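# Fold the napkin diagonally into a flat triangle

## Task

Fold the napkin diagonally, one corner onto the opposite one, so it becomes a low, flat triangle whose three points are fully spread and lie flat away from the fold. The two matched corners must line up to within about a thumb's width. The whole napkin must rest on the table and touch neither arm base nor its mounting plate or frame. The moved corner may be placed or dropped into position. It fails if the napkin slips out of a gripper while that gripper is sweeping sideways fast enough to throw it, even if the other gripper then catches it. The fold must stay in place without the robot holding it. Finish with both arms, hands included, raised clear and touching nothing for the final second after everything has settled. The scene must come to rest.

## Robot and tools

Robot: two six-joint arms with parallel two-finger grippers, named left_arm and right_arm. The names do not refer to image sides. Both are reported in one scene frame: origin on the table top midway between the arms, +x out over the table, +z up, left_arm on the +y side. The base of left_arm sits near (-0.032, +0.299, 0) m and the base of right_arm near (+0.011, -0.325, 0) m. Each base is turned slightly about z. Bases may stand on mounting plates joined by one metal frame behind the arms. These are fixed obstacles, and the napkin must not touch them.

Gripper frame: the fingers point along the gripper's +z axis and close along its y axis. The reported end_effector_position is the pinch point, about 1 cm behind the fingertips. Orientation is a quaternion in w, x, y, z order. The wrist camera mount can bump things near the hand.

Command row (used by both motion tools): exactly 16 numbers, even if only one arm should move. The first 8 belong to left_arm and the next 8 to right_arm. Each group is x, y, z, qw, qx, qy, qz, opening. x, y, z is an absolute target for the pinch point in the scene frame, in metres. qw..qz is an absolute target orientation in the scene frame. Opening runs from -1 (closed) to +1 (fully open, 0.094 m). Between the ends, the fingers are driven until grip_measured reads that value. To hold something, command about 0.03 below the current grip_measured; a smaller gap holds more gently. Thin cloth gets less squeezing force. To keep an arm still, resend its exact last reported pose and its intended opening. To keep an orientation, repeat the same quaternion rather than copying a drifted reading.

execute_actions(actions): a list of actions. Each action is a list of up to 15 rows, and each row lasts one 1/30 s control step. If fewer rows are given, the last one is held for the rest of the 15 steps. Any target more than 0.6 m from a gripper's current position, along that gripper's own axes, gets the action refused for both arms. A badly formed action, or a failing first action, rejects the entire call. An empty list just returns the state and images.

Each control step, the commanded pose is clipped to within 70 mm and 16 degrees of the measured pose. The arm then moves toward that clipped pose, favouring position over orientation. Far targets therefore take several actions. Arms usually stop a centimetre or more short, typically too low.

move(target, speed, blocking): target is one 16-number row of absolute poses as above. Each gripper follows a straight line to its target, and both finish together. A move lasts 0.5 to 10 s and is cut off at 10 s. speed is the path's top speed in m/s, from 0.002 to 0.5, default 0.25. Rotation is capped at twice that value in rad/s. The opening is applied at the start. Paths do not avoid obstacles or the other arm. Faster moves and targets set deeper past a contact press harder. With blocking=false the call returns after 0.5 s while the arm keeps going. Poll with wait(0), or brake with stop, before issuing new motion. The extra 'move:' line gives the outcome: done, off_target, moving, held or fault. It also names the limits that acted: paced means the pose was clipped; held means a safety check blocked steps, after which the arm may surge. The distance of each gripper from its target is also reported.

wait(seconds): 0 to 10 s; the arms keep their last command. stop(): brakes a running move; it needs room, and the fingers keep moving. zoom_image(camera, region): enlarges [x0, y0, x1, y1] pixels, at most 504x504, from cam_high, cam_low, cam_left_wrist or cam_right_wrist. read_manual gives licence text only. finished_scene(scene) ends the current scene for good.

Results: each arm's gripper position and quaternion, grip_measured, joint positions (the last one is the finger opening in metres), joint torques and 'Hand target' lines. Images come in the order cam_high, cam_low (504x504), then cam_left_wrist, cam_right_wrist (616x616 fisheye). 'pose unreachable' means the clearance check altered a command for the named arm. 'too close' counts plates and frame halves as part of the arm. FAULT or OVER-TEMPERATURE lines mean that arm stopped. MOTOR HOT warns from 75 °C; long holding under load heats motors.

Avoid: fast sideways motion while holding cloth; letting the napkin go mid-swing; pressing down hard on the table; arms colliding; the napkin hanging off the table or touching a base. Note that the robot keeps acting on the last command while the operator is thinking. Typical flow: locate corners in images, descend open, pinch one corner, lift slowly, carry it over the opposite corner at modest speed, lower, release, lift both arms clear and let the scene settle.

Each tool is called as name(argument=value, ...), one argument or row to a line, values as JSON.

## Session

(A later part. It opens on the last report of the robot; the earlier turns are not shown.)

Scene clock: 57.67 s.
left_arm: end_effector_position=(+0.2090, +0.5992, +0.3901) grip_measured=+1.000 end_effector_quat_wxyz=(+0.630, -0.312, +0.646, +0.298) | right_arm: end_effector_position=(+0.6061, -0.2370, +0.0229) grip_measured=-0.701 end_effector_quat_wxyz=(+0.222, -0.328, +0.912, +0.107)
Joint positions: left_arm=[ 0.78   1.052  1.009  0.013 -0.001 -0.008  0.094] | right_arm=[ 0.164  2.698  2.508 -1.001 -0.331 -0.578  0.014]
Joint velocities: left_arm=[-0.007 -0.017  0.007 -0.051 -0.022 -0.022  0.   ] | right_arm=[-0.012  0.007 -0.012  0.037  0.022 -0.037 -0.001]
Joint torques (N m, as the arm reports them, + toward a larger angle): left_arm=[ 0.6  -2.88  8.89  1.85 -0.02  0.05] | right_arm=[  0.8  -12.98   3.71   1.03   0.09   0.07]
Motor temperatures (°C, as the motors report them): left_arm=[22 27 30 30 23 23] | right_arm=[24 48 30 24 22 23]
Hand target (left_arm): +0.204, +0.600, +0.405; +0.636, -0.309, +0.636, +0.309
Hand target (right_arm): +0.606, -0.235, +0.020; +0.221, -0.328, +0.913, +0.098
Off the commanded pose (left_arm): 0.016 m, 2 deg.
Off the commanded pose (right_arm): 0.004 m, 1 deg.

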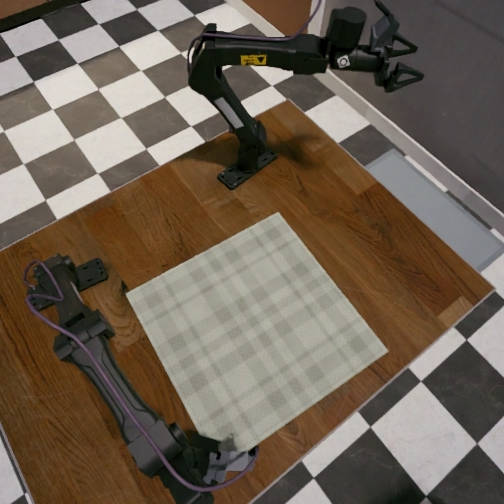

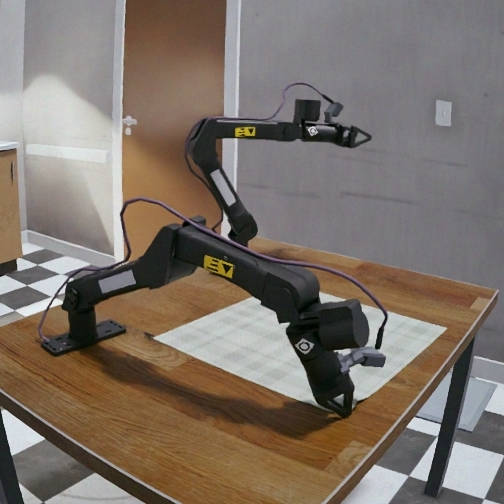

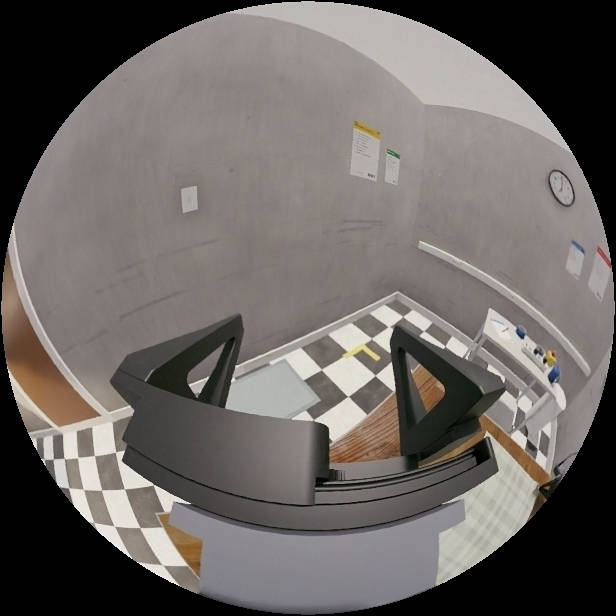

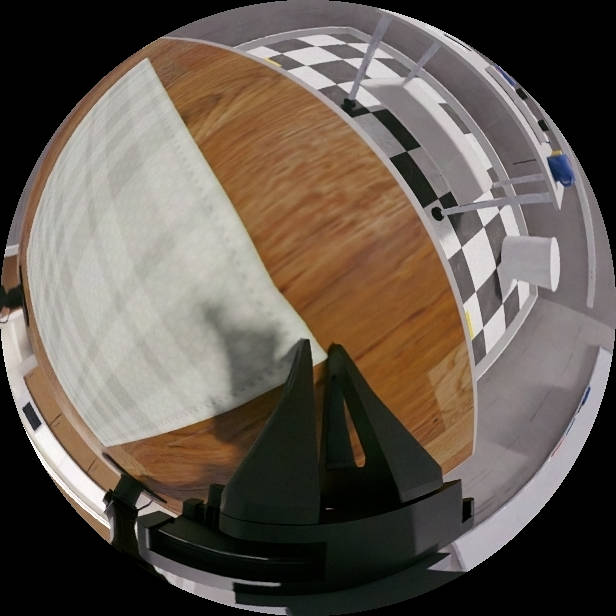

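Matches the scene‑1 configuration. Close slowly and lift.

execute_actions(
  actions=[
    [[0.204,0.60,0.405,0.636,-0.309,0.636,0.309,1, 0.606,-0.235,0.020,0.2223,-0.328,0.9126,0.097,-0.75],[0.204,0.60,0.405,0.636,-0.309,0.636,0.309,1, 0.606,-0.235,0.020,0.2223,-0.328,0.9126,0.097,-0.75],[0.204,0.60,0.405,0.636,-0.309,0.636,0.309,1, 0.606,-0.235,0.020,0.2223,-0.328,0.9126,0.097,-0.75],[0.204,0.60,0.405,0.636,-0.309,0.636,0.309,1, 0.606,-0.235,0.020,0.2223,-0.328,0.9126,0.097,-0.8],[0.204,0.60,0.405,0.636,-0.309,0.636,0.309,1, 0.606,-0.235,0.020,0.2223,-0.328,0.9126,0.097,-0.8],[0.204,0.60,0.405,0.636,-0.309,0.636,0.309,1, 0.606,-0.235,0.020,0.2223,-0.328,0.9126,0.097,-0.8],[0.204,0.60,0.405,0.636,-0.309,0.636,0.309,1, 0.606,-0.235,0.020,0.2223,-0.328,0.9126,0.097,-0.85],[0.204,0.60,0.405,0.636,-0.309,0.636,0.309,1, 0.606,-0.235,0.020,0.2223,-0.328,0.9126,0.097,-0.85],[0.204,0.60,0.405,0.636,-0.309,0.636,0.309,1, 0.606,-0.235,0.020,0.2223,-0.328,0.9126,0.097,-0.85],[0.204,0.60,0.405,0.636,-0.309,0.636,0.309,1, 0.606,-0.235,0.020,0.2223,-0.328,0.9126,0.097,-0.9],[0.204,0.60,0.405,0.636,-0.309,0.636,0.309,1, 0.606,-0.235,0.020,0.2223,-0.328,0.9126,0.097,-0.9],[0.204,0.60,0.405,0.636,-0.309,0.636,0.309,1, 0.606,-0.235,0.020,0.2223,-0.328,0.9126,0.097,-0.9],[0.204,0.60,0.405,0.636,-0.309,0.636,0.309,1, 0.606,-0.235,0.020,0.2223,-0.328,0.9126,0.097,-0.95]],
    [[0.204,0.60,0.405,0.636,-0.309,0.636,0.309,1, 0.606,-0.235,0.020,0.2223,-0.328,0.9126,0.097,-1]],
  ],
)

move(
  target=[0.204,0.60,0.405,0.636,-0.309,0.636,0.309,1, 0.585,-0.205,0.10,0.2223,-0.328,0.9126,0.097,-1],
  speed=0.08,
)

Scene clock: 69.43 s.
left_arm: end_effector_position=(+0.2090, +0.5992, +0.3901) grip_measured=+1.000 end_effector_quat_wxyz=(+0.630, -0.312, +0.646, +0.298) | right_arm: end_effector_position=(+0.6106, -0.2385, +0.0238) grip_measured=-0.994 end_effector_quat_wxyz=(+0.230, -0.328, +0.911, +0.100)
Joint positions: left_arm=[ 0.78   1.052  1.009  0.013 -0.001 -0.008  0.094] | right_arm=[ 0.164  2.698  2.506 -0.981 -0.32  -0.577  0.   ]
Joint velocities: left_arm=[ 0.007 -0.017 -0.012 -0.037  0.11   0.022  0.   ] | right_arm=[-0.002  0.002  0.002 -0.022 -0.022  0.051  0.   ]
Joint torques (N m, as the arm reports them, + toward a larger angle): left_arm=[ 0.69 -3.    8.85  1.89 -0.03  0.05] | right_arm=[  0.82 -13.21   3.68   0.9   -0.01   0.04]
Motor temperatures (°C, as the motors report them): left_arm=[22 27 30 31 23 23] | right_arm=[24 50 28 24 22 23]
Hand target (left_arm): +0.204, +0.600, +0.405; +0.636, -0.309, +0.636, +0.309
Hand target (right_arm): +0.606, -0.235, +0.020; +0.222, -0.328, +0.913, +0.097
Off the commanded pose (left_arm): 0.016 m, 2 deg.
Off the commanded pose (right_arm): 0.007 m, 1 deg.

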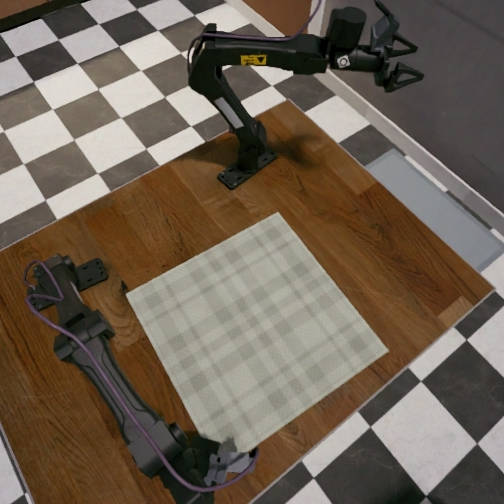

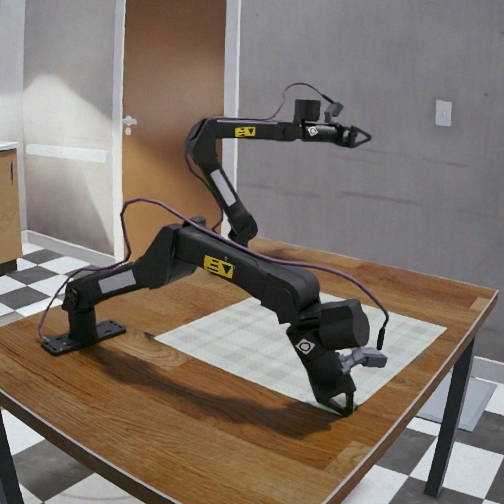

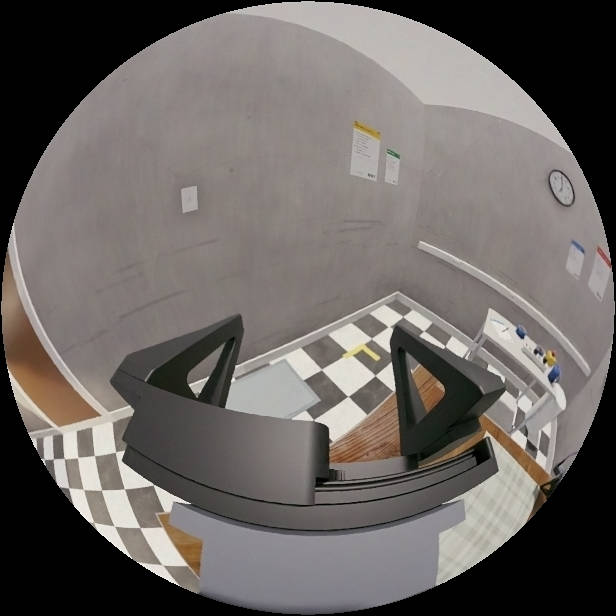

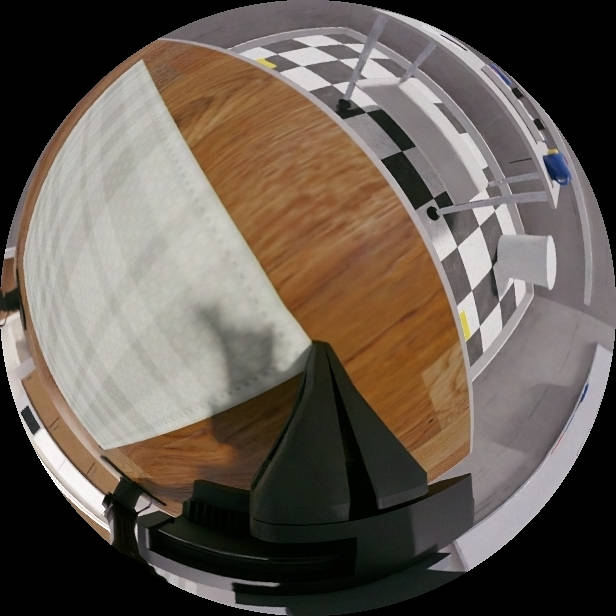

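Scene clock: 71.00 s.
left_arm: end_effector_position=(+0.2090, +0.5992, +0.3901) grip_measured=+1.000 end_effector_quat_wxyz=(+0.630, -0.312, +0.646, +0.298) | right_arm: end_effector_position=(+0.5806, -0.2083, +0.0691) grip_measured=-0.994 end_effector_quat_wxyz=(+0.199, -0.326, +0.918, +0.103)
Joint positions: left_arm=[ 0.78   1.052  1.009  0.013 -0.001 -0.008  0.094] | right_arm=[ 0.229  2.608  2.537 -1.146 -0.288 -0.518  0.   ]
Joint velocities: left_arm=[ 0.002 -0.022 -0.017 -0.022  0.007  0.037  0.   ] | right_arm=[-0.012  0.007  0.007  0.007  0.022 -0.022  0.001]
Joint torques (N m, as the arm reports them, + toward a larger angle): left_arm=[ 0.73 -3.    8.9   1.88 -0.03  0.06] | right_arm=[  0.47 -14.23   9.39   0.6   -0.15   0.03]
Motor temperatures (°C, as the motors report them): left_arm=[22 27 30 31 23 23] | right_arm=[24 51 29 24 22 23]
Hand target (left_arm): +0.204, +0.600, +0.405; +0.636, -0.309, +0.636, +0.309
Hand target (right_arm): +0.583, -0.206, +0.099; +0.223, -0.328, +0.913, +0.097
Off the commanded pose (left_arm): 0.016 m, 2 deg.
Off the commanded pose (right_arm): 0.031 m, 3 deg.
move: off_target (left_arm, right_arm)

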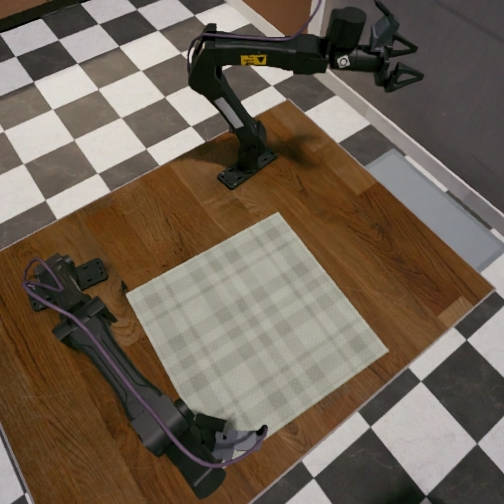

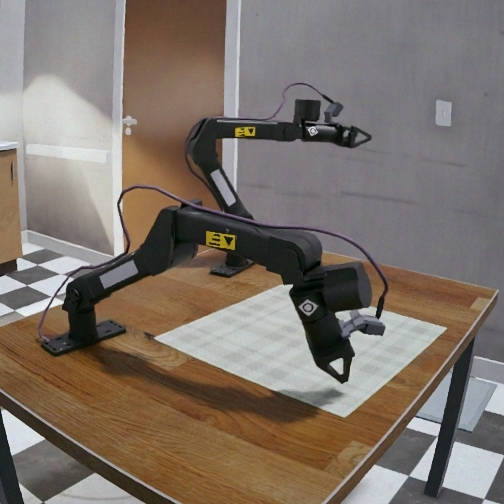

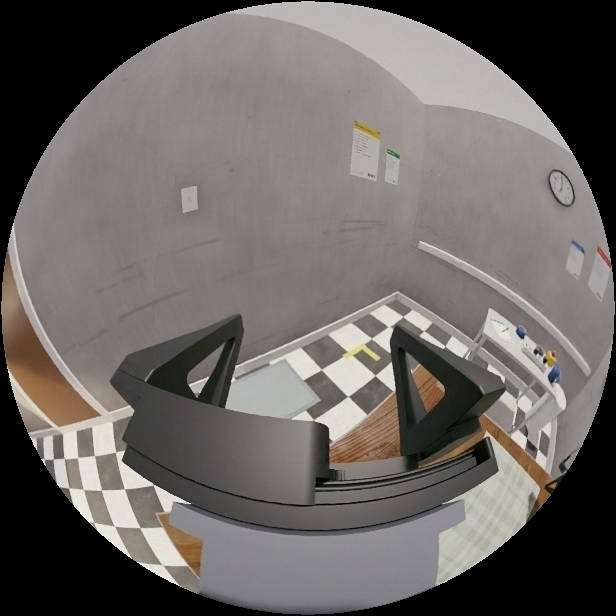

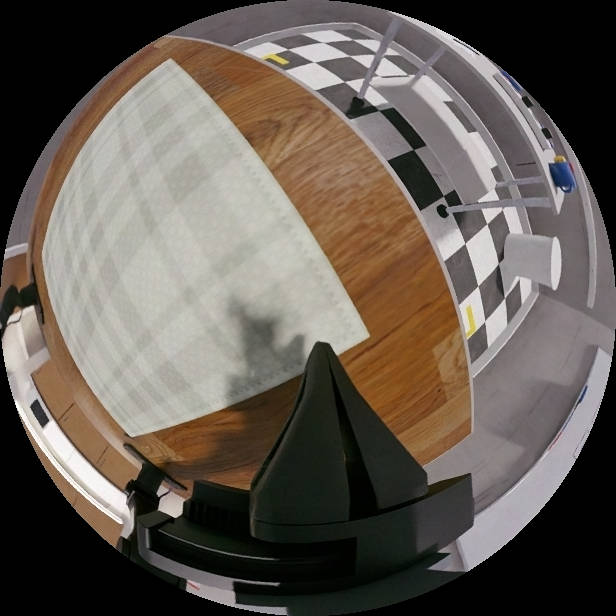

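move(
  target=[0.204,0.60,0.405,0.636,-0.309,0.636,0.309,1, 0.597,-0.222,0.05,0.2137,-0.3336,0.9096,0.1208,0.36],
  speed=0.08,
)

move(
  target=[0.204,0.60,0.405,0.636,-0.309,0.636,0.309,1, 0.597,-0.222,0.028,0.2137,-0.3336,0.9096,0.1208,0.36],
  speed=0.05,
)

Scene clock: 78.03 s.
left_arm: end_effector_position=(+0.2090, +0.5992, +0.3901) grip_measured=+1.000 end_effector_quat_wxyz=(+0.630, -0.312, +0.646, +0.298) | right_arm: end_effector_position=(+0.5874, -0.2245, +0.0385) grip_measured=+0.358 end_effector_quat_wxyz=(+0.191, -0.329, +0.917, +0.117)
Joint positions: left_arm=[ 0.78   1.052  1.009  0.013 -0.001 -0.008  0.094] | right_arm=[ 0.189  2.688  2.572 -1.136 -0.326 -0.564  0.064]
Joint velocities: left_arm=[ 0.012  0.002 -0.012  0.081 -0.051  0.022  0.   ] | right_arm=[ 0.002  0.007  0.027 -0.007  0.007  0.022 -0.   ]
Joint torques (N m, as the arm reports them, + toward a larger angle): left_arm=[ 0.7  -2.99  8.92  1.86  0.    0.09] | right_arm=[ -0.13 -11.78   9.45   0.83  -0.41  -0.06]
Motor temperatures (°C, as the motors report them): left_arm=[22 27 30 31 23 23] | right_arm=[24 53 29 24 22 23]
Hand target (left_arm): +0.204, +0.600, +0.405; +0.636, -0.309, +0.636, +0.309
Hand target (right_arm): +0.597, -0.222, +0.050; +0.215, -0.334, +0.910, +0.121
Off the commanded pose (left_arm): 0.016 m, 2 deg.
Off the commanded pose (right_arm): 0.015 m, 3 deg.
move: off_target (left_arm, right_arm)

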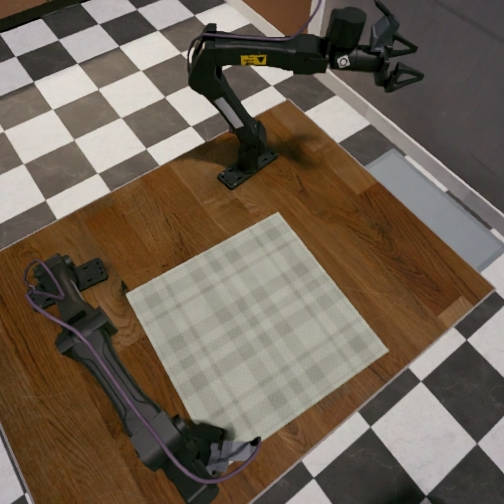

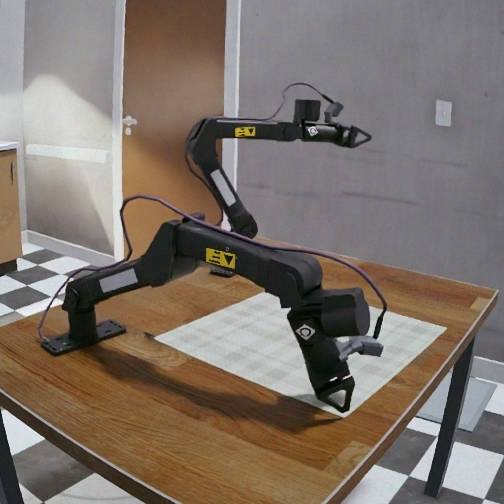

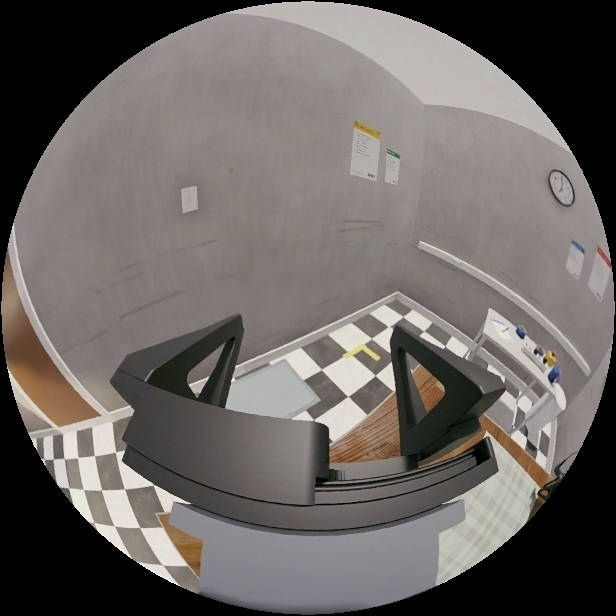

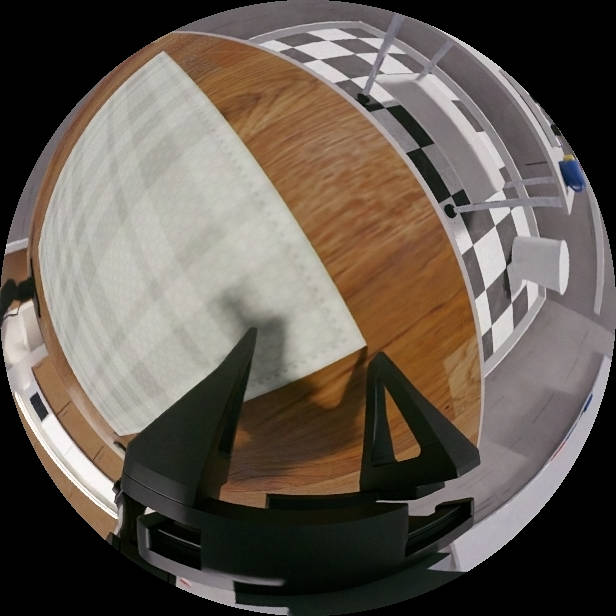

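Scene clock: 78.97 s.
left_arm: end_effector_position=(+0.2090, +0.5992, +0.3901) grip_measured=+1.000 end_effector_quat_wxyz=(+0.630, -0.312, +0.646, +0.298) | right_arm: end_effector_position=(+0.5945, -0.2239, +0.0263) grip_measured=+0.358 end_effector_quat_wxyz=(+0.203, -0.332, +0.914, +0.114)
Joint positions: left_arm=[ 0.78   1.052  1.009  0.013 -0.001 -0.008  0.094] | right_arm=[ 0.189  2.688  2.516 -1.054 -0.326 -0.565  0.064]
Joint velocities: left_arm=[ 0.017 -0.017  0.002 -0.037  0.022 -0.095  0.   ] | right_arm=[ 0.012 -0.002 -0.002 -0.037 -0.022 -0.007  0.001]
Joint torques (N m, as the arm reports them, + toward a larger angle): left_arm=[ 0.73 -3.08  8.92  1.87 -0.03  0.08] | right_arm=[ -0.23 -12.59   5.11   0.96  -0.41  -0.07]
Motor temperatures (°C, as the motors report them): left_arm=[22 27 30 31 23 23] | right_arm=[24 53 29 24 22 23]
Hand target (left_arm): +0.204, +0.600, +0.405; +0.636, -0.309, +0.636, +0.309
Hand target (right_arm): +0.597, -0.222, +0.028; +0.213, -0.334, +0.910, +0.121
Off the commanded pose (left_arm): 0.016 m, 2 deg.
Off the commanded pose (right_arm): 0.004 m, 2 deg.
move: off_target (left_arm)

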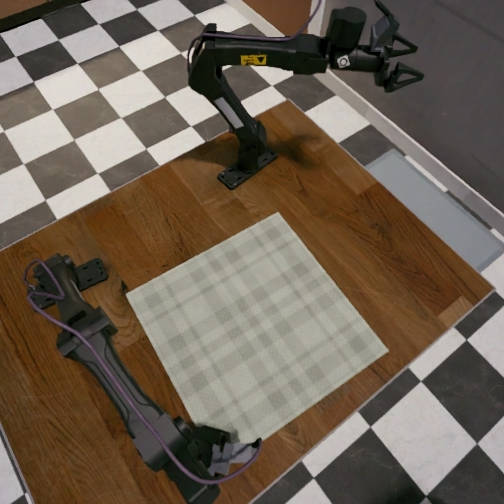

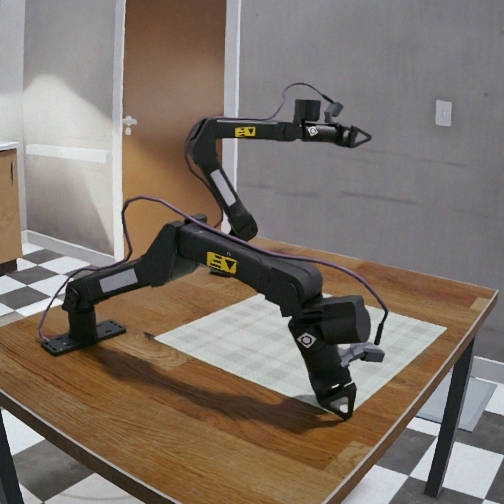

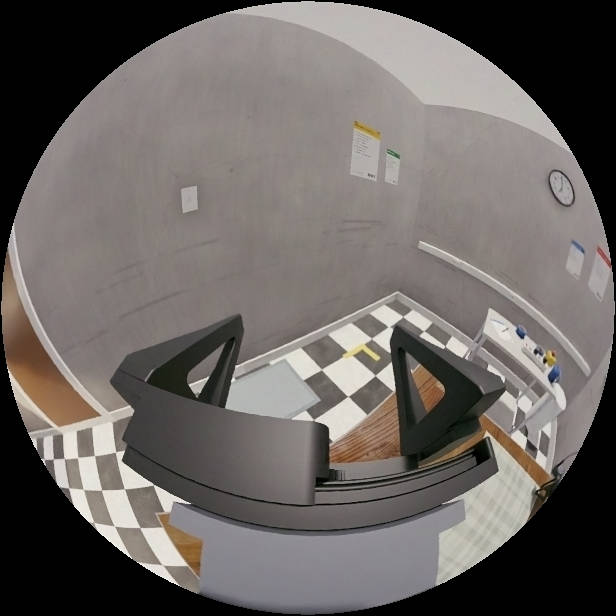

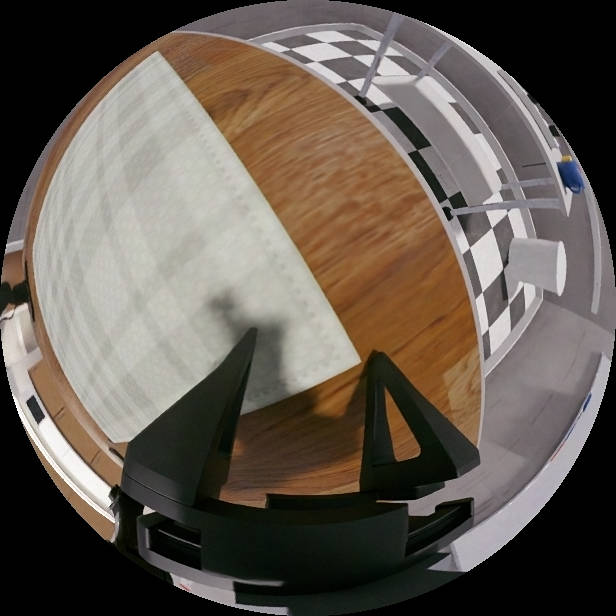

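Good alignment. Press lightly and close partway.

execute_actions(
  actions=[
    [[0.204,0.60,0.405,0.636,-0.309,0.636,0.309,1, 0.596,-0.222,0.020,0.2137,-0.3336,0.9096,0.1208,0.36]],
    [[0.204,0.60,0.405,0.636,-0.309,0.636,0.309,1, 0.596,-0.222,0.020,0.2137,-0.3336,0.9096,0.1208,0.3],[0.204,0.60,0.405,0.636,-0.309,0.636,0.309,1, 0.596,-0.222,0.020,0.2137,-0.3336,0.9096,0.1208,0.25],[0.204,0.60,0.405,0.636,-0.309,0.636,0.309,1, 0.596,-0.222,0.020,0.2137,-0.3336,0.9096,0.1208,0.2],[0.204,0.60,0.405,0.636,-0.309,0.636,0.309,1, 0.596,-0.222,0.020,0.2137,-0.3336,0.9096,0.1208,0.16],[0.204,0.60,0.405,0.636,-0.309,0.636,0.309,1, 0.596,-0.222,0.020,0.2137,-0.3336,0.9096,0.1208,0.12],[0.204,0.60,0.405,0.636,-0.309,0.636,0.309,1, 0.596,-0.222,0.020,0.2137,-0.3336,0.9096,0.1208,0.08],[0.204,0.60,0.405,0.636,-0.309,0.636,0.309,1, 0.596,-0.222,0.020,0.2137,-0.3336,0.9096,0.1208,0.04],[0.204,0.60,0.405,0.636,-0.309,0.636,0.309,1, 0.596,-0.222,0.020,0.2137,-0.3336,0.9096,0.1208,0.0],[0.204,0.60,0.405,0.636,-0.309,0.636,0.309,1, 0.596,-0.222,0.020,0.2137,-0.3336,0.9096,0.1208,-0.04],[0.204,0.60,0.405,0.636,-0.309,0.636,0.309,1, 0.596,-0.222,0.020,0.2137,-0.3336,0.9096,0.1208,-0.08],[0.204,0.60,0.405,0.636,-0.309,0.636,0.309,1, 0.596,-0.222,0.020,0.2137,-0.3336,0.9096,0.1208,-0.12],[0.204,0.60,0.405,0.636,-0.309,0.636,0.309,1, 0.596,-0.222,0.020,0.2137,-0.3336,0.9096,0.1208,-0.16],[0.204,0.60,0.405,0.636,-0.309,0.636,0.309,1, 0.596,-0.222,0.020,0.2137,-0.3336,0.9096,0.1208,-0.2],[0.204,0.60,0.405,0.636,-0.309,0.636,0.309,1, 0.596,-0.222,0.020,0.2137,-0.3336,0.9096,0.1208,-0.24],[0.204,0.60,0.405,0.636,-0.309,0.636,0.309,1, 0.596,-0.222,0.020,0.2137,-0.3336,0.9096,0.1208,-0.28]],
    [[0.204,0.60,0.405,0.636,-0.309,0.636,0.309,1, 0.596,-0.222,0.018,0.2137,-0.3336,0.9096,0.1208,-0.32],[0.204,0.60,0.405,0.636,-0.309,0.636,0.309,1, 0.596,-0.222,0.018,0.2137,-0.3336,0.9096,0.1208,-0.36],[0.204,0.60,0.405,0.636,-0.309,0.636,0.309,1, 0.596,-0.222,0.018,0.2137,-0.3336,0.9096,0.1208,-0.4],[0.204,0.60,0.405,0.636,-0.309,0.636,0.309,1, 0.596,-0.222,0.018,0.2137,-0.3336,0.9096,0.1208,-0.44],[0.204,0.60,0.405,0.636,-0.309,0.636,0.309,1, 0.596,-0.222,0.018,0.2137,-0.3336,0.9096,0.1208,-0.48],[0.204,0.60,0.405,0.636,-0.309,0.636,0.309,1, 0.596,-0.222,0.018,0.2137,-0.3336,0.9096,0.1208,-0.5]],
  ],
)

zoom_image(
  camera="cam_right_wrist",
  region=[220, 260, 420, 440],
)

Scene clock: 89.90 s.
left_arm: end_effector_position=(+0.2090, +0.5992, +0.3901) grip_measured=+1.000 end_effector_quat_wxyz=(+0.630, -0.312, +0.646, +0.298) | right_arm: end_effector_position=(+0.6059, -0.2244, +0.0232) grip_measured=-0.498 end_effector_quat_wxyz=(+0.229, -0.334, +0.908, +0.109)
Joint positions: left_arm=[ 0.78   1.052  1.009  0.013 -0.001 -0.008  0.094] | right_arm=[ 0.185  2.678  2.465 -0.96  -0.332 -0.569  0.024]
Joint velocities: left_arm=[ 0.007  0.007  0.002 -0.051 -0.037 -0.022  0.   ] | right_arm=[ 0.012 -0.012 -0.007 -0.081 -0.007 -0.037 -0.   ]
Joint torques (N m, as the arm reports them, + toward a larger angle): left_arm=[ 0.8  -2.98  8.96  1.85 -0.05  0.07] | right_arm=[  0.15 -12.89   3.91   0.66  -0.33  -0.02]
Motor temperatures (°C, as the motors report them): left_arm=[22 27 31 32 23 23] | right_arm=[24 53 29 25 22 23]
Hand target (left_arm): +0.204, +0.600, +0.405; +0.636, -0.309, +0.636, +0.309
Hand target (right_arm): +0.596, -0.222, +0.018; +0.213, -0.334, +0.910, +0.121
Off the commanded pose (left_arm): 0.016 m, 2 deg.
Off the commanded pose (right_arm): 0.011 m, 2 deg.

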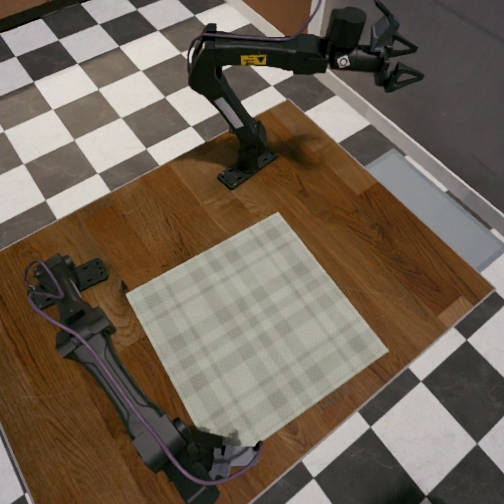

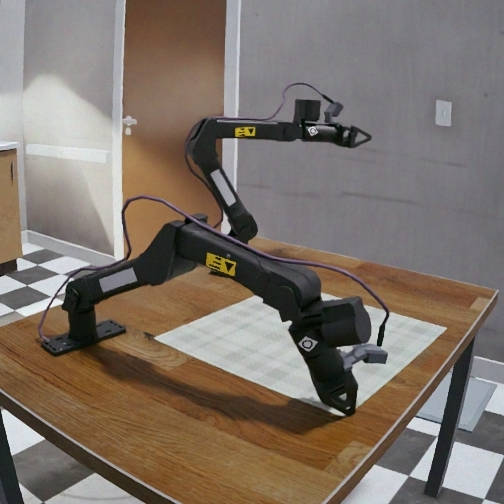

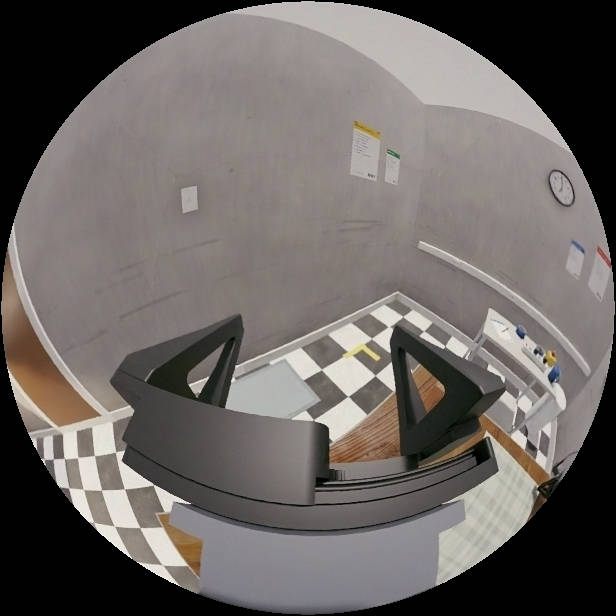

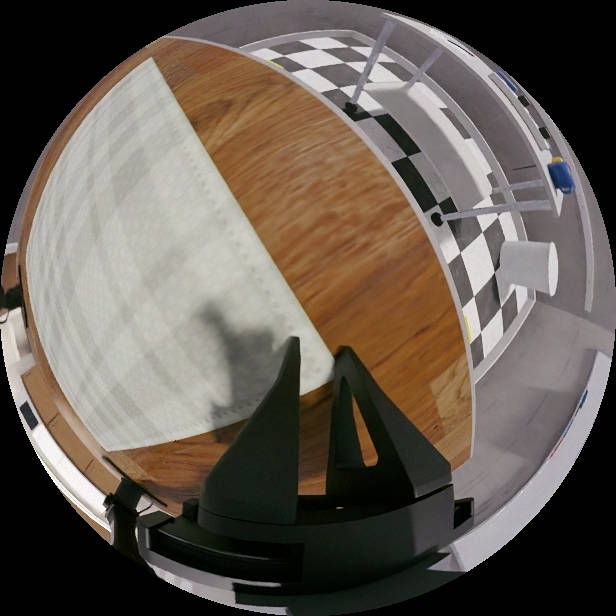

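Region (220, 260, 420, 440) of cam_right_wrist's 616x616 image, scaled by 2.520, with more detail than that image has; it fills the top 454 rows of this view, and the rest is white.

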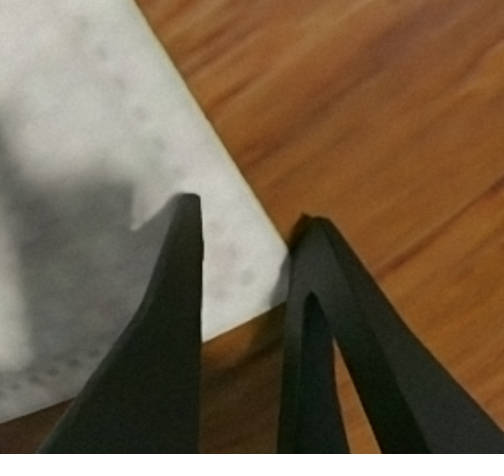

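execute_actions(
  actions=[
    [[0.204,0.60,0.405,0.636,-0.309,0.636,0.309,1, 0.594,-0.220,0.018,0.2137,-0.3336,0.9096,0.1208,-0.52],[0.204,0.60,0.405,0.636,-0.309,0.636,0.309,1, 0.594,-0.220,0.018,0.2137,-0.3336,0.9096,0.1208,-0.54],[0.204,0.60,0.405,0.636,-0.309,0.636,0.309,1, 0.594,-0.220,0.018,0.2137,-0.3336,0.9096,0.1208,-0.56],[0.204,0.60,0.405,0.636,-0.309,0.636,0.309,1, 0.592,-0.218,0.018,0.2137,-0.3336,0.9096,0.1208,-0.58],[0.204,0.60,0.405,0.636,-0.309,0.636,0.309,1, 0.592,-0.218,0.018,0.2137,-0.3336,0.9096,0.1208,-0.6],[0.204,0.60,0.405,0.636,-0.309,0.636,0.309,1, 0.592,-0.218,0.018,0.2137,-0.3336,0.9096,0.1208,-0.62],[0.204,0.60,0.405,0.636,-0.309,0.636,0.309,1, 0.590,-0.216,0.018,0.2137,-0.3336,0.9096,0.1208,-0.64],[0.204,0.60,0.405,0.636,-0.309,0.636,0.309,1, 0.590,-0.216,0.018,0.2137,-0.3336,0.9096,0.1208,-0.66],[0.204,0.60,0.405,0.636,-0.309,0.636,0.309,1, 0.590,-0.216,0.018,0.2137,-0.3336,0.9096,0.1208,-0.68],[0.204,0.60,0.405,0.636,-0.309,0.636,0.309,1, 0.588,-0.214,0.018,0.2137,-0.3336,0.9096,0.1208,-0.7],[0.204,0.60,0.405,0.636,-0.309,0.636,0.309,1, 0.588,-0.214,0.018,0.2137,-0.3336,0.9096,0.1208,-0.72],[0.204,0.60,0.405,0.636,-0.309,0.636,0.309,1, 0.588,-0.214,0.018,0.2137,-0.3336,0.9096,0.1208,-0.74],[0.204,0.60,0.405,0.636,-0.309,0.636,0.309,1, 0.588,-0.214,0.018,0.2137,-0.3336,0.9096,0.1208,-0.76]],
  ],
)

zoom_image(
  camera="cam_right_wrist",
  region=[220, 260, 420, 440],
)

Scene clock: 101.77 s.
left_arm: end_effector_position=(+0.2090, +0.5992, +0.3901) grip_measured=+1.000 end_effector_quat_wxyz=(+0.630, -0.312, +0.646, +0.298) | right_arm: end_effector_position=(+0.6005, -0.2229, +0.0228) grip_measured=-0.758 end_effector_quat_wxyz=(+0.232, -0.333, +0.908, +0.109)
Joint positions: left_arm=[ 0.78   1.052  1.009  0.013 -0.001 -0.008  0.094] | right_arm=[ 0.188  2.625  2.357 -0.899 -0.333 -0.562  0.011]
Joint velocities: left_arm=[-0.002  0.002  0.002 -0.037 -0.037 -0.051  0.   ] | right_arm=[-0.017 -0.051 -0.046  0.066  0.007 -0.007 -0.   ]
Joint torques (N m, as the arm reports them, + toward a larger angle): left_arm=[ 0.79 -3.04  8.94  1.86  0.    0.07] | right_arm=[  1.14 -13.     3.72   0.59  -0.27   0.05]
Motor temperatures (°C, as the motors report them): left_arm=[22 27 31 32 23 23] | right_arm=[24 53 28 24 22 23]
Hand target (left_arm): +0.204, +0.600, +0.405; +0.636, -0.309, +0.636, +0.309
Hand target (right_arm): +0.588, -0.214, +0.018; +0.213, -0.334, +0.910, +0.121
Off the commanded pose (left_arm): 0.016 m, 2 deg.
Off the commanded pose (right_arm): 0.016 m, 2 deg.

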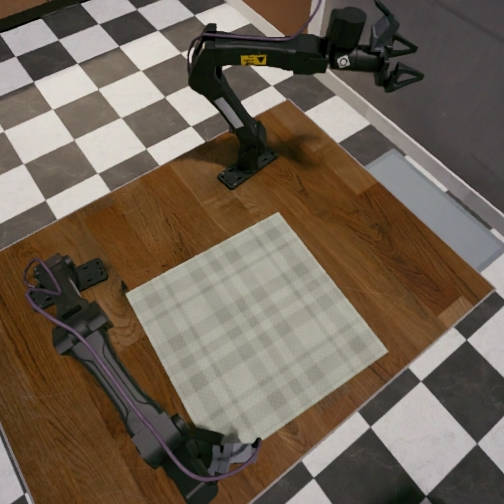

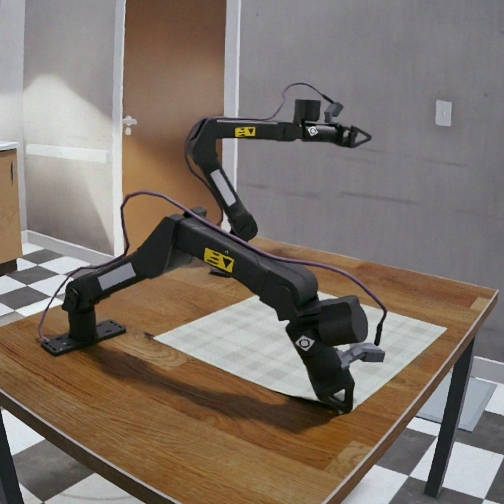

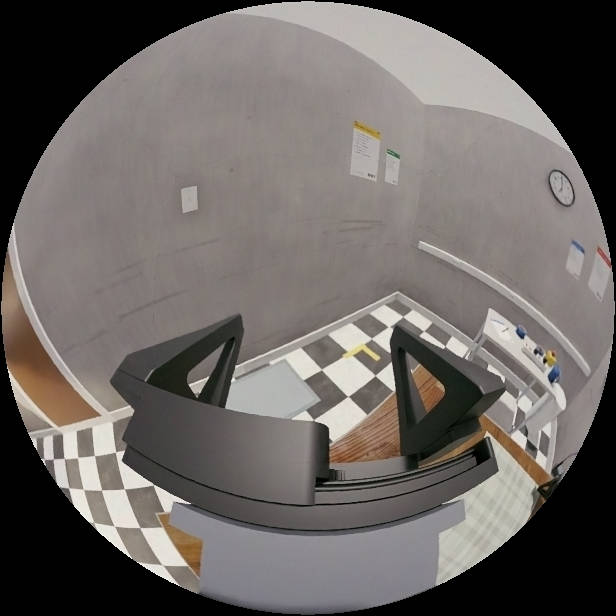

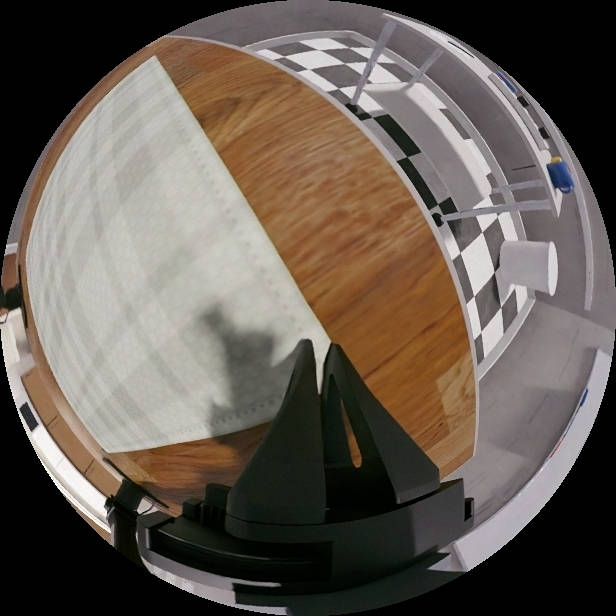

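Region (220, 260, 420, 440) of cam_right_wrist's 616x616 image, scaled by 2.520, with more detail than that image has; it fills the top 454 rows of this view, and the rest is white.

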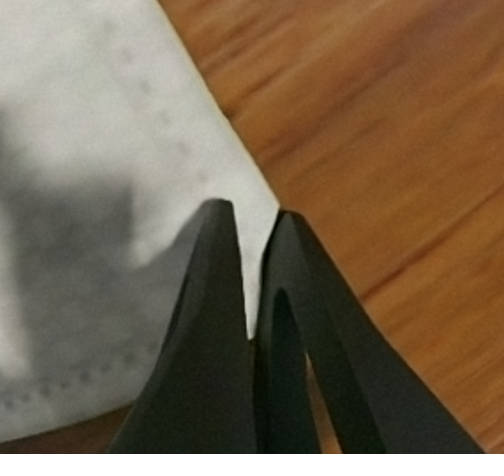

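Looks like the cloth is bunching between the fingers. Finish closing.

execute_actions(
  actions=[
    [[0.204,0.60,0.405,0.636,-0.309,0.636,0.309,1, 0.587,-0.213,0.018,0.2137,-0.3336,0.9096,0.1208,-0.78],[0.204,0.60,0.405,0.636,-0.309,0.636,0.309,1, 0.587,-0.213,0.018,0.2137,-0.3336,0.9096,0.1208,-0.8],[0.204,0.60,0.405,0.636,-0.309,0.636,0.309,1, 0.587,-0.213,0.018,0.2137,-0.3336,0.9096,0.1208,-0.82],[0.204,0.60,0.405,0.636,-0.309,0.636,0.309,1, 0.586,-0.212,0.018,0.2137,-0.3336,0.9096,0.1208,-0.84],[0.204,0.60,0.405,0.636,-0.309,0.636,0.309,1, 0.586,-0.212,0.018,0.2137,-0.3336,0.9096,0.1208,-0.86],[0.204,0.60,0.405,0.636,-0.309,0.636,0.309,1, 0.586,-0.212,0.018,0.2137,-0.3336,0.9096,0.1208,-0.88],[0.204,0.60,0.405,0.636,-0.309,0.636,0.309,1, 0.585,-0.211,0.018,0.2137,-0.3336,0.9096,0.1208,-0.9],[0.204,0.60,0.405,0.636,-0.309,0.636,0.309,1, 0.585,-0.211,0.018,0.2137,-0.3336,0.9096,0.1208,-0.92],[0.204,0.60,0.405,0.636,-0.309,0.636,0.309,1, 0.585,-0.211,0.018,0.2137,-0.3336,0.9096,0.1208,-0.94],[0.204,0.60,0.405,0.636,-0.309,0.636,0.309,1, 0.585,-0.211,0.018,0.2137,-0.3336,0.9096,0.1208,-0.96],[0.204,0.60,0.405,0.636,-0.309,0.636,0.309,1, 0.585,-0.211,0.018,0.2137,-0.3336,0.9096,0.1208,-1]],
  ],
)

zoom_image(
  camera="cam_low",
  region=[270, 350, 410, 450],
)

Scene clock: 108.20 s.
left_arm: end_effector_position=(+0.2090, +0.5992, +0.3901) grip_measured=+1.000 end_effector_quat_wxyz=(+0.630, -0.312, +0.646, +0.298) | right_arm: end_effector_position=(+0.5954, -0.2153, +0.0227) grip_measured=-0.985 end_effector_quat_wxyz=(+0.229, -0.334, +0.907, +0.114)
Joint positions: left_arm=[ 0.78   1.052  1.009  0.013 -0.001 -0.008  0.094] | right_arm=[ 0.2    2.603  2.316 -0.882 -0.336 -0.552  0.001]
Joint velocities: left_arm=[-0.007 -0.012 -0.017 -0.022  0.007 -0.051  0.   ] | right_arm=[-0.032 -0.002 -0.002 -0.037  0.037  0.022 -0.001]
Joint torques (N m, as the arm reports them, + toward a larger angle): left_arm=[ 0.76 -3.05  8.87  1.88 -0.05  0.06] | right_arm=[  0.73 -12.86   3.64   0.7   -0.18   0.02]
Motor temperatures (°C, as the motors report them): left_arm=[22 27 31 32 23 23] | right_arm=[24 54 28 24 22 23]
Hand target (left_arm): +0.204, +0.600, +0.405; +0.636, -0.309, +0.636, +0.309
Hand target (right_arm): +0.585, -0.211, +0.018; +0.213, -0.334, +0.910, +0.121
Off the commanded pose (left_arm): 0.016 m, 2 deg.
Off the commanded pose (right_arm): 0.012 m, 2 deg.

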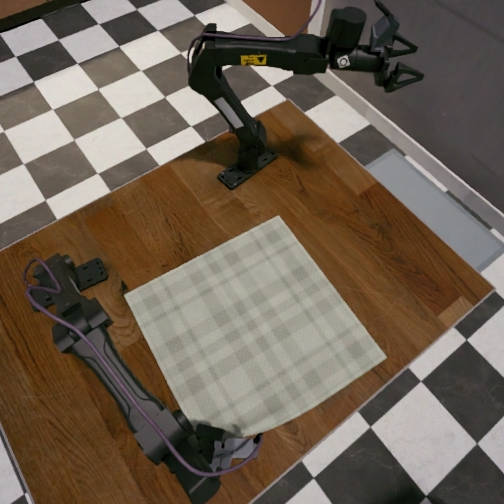

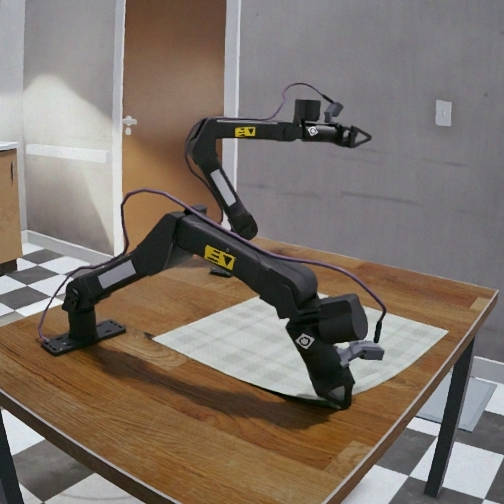

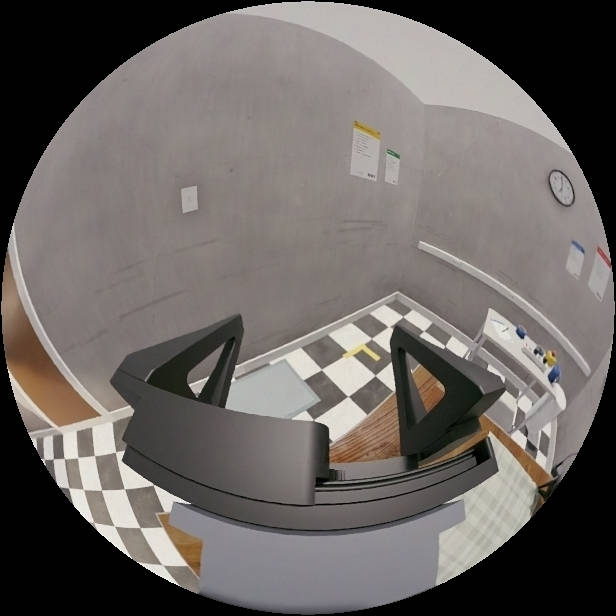

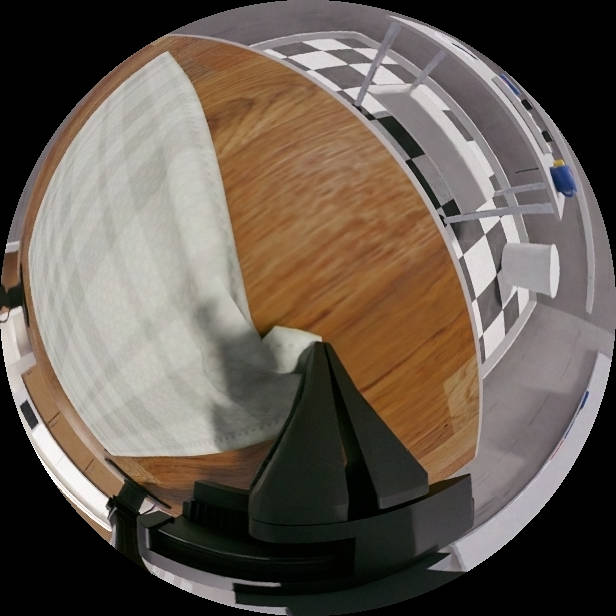

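Region (270, 350, 410, 450) of cam_low's 504x504 image, scaled by 3.600, with more detail than that image has; it fills the top 360 rows of this view, and the rest is white.

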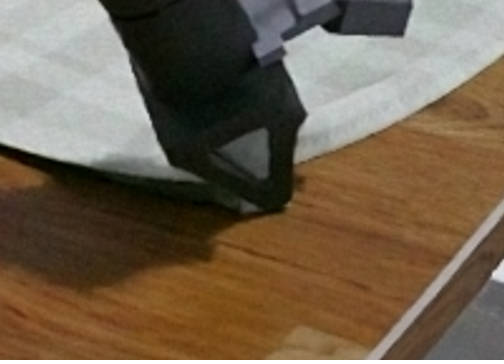

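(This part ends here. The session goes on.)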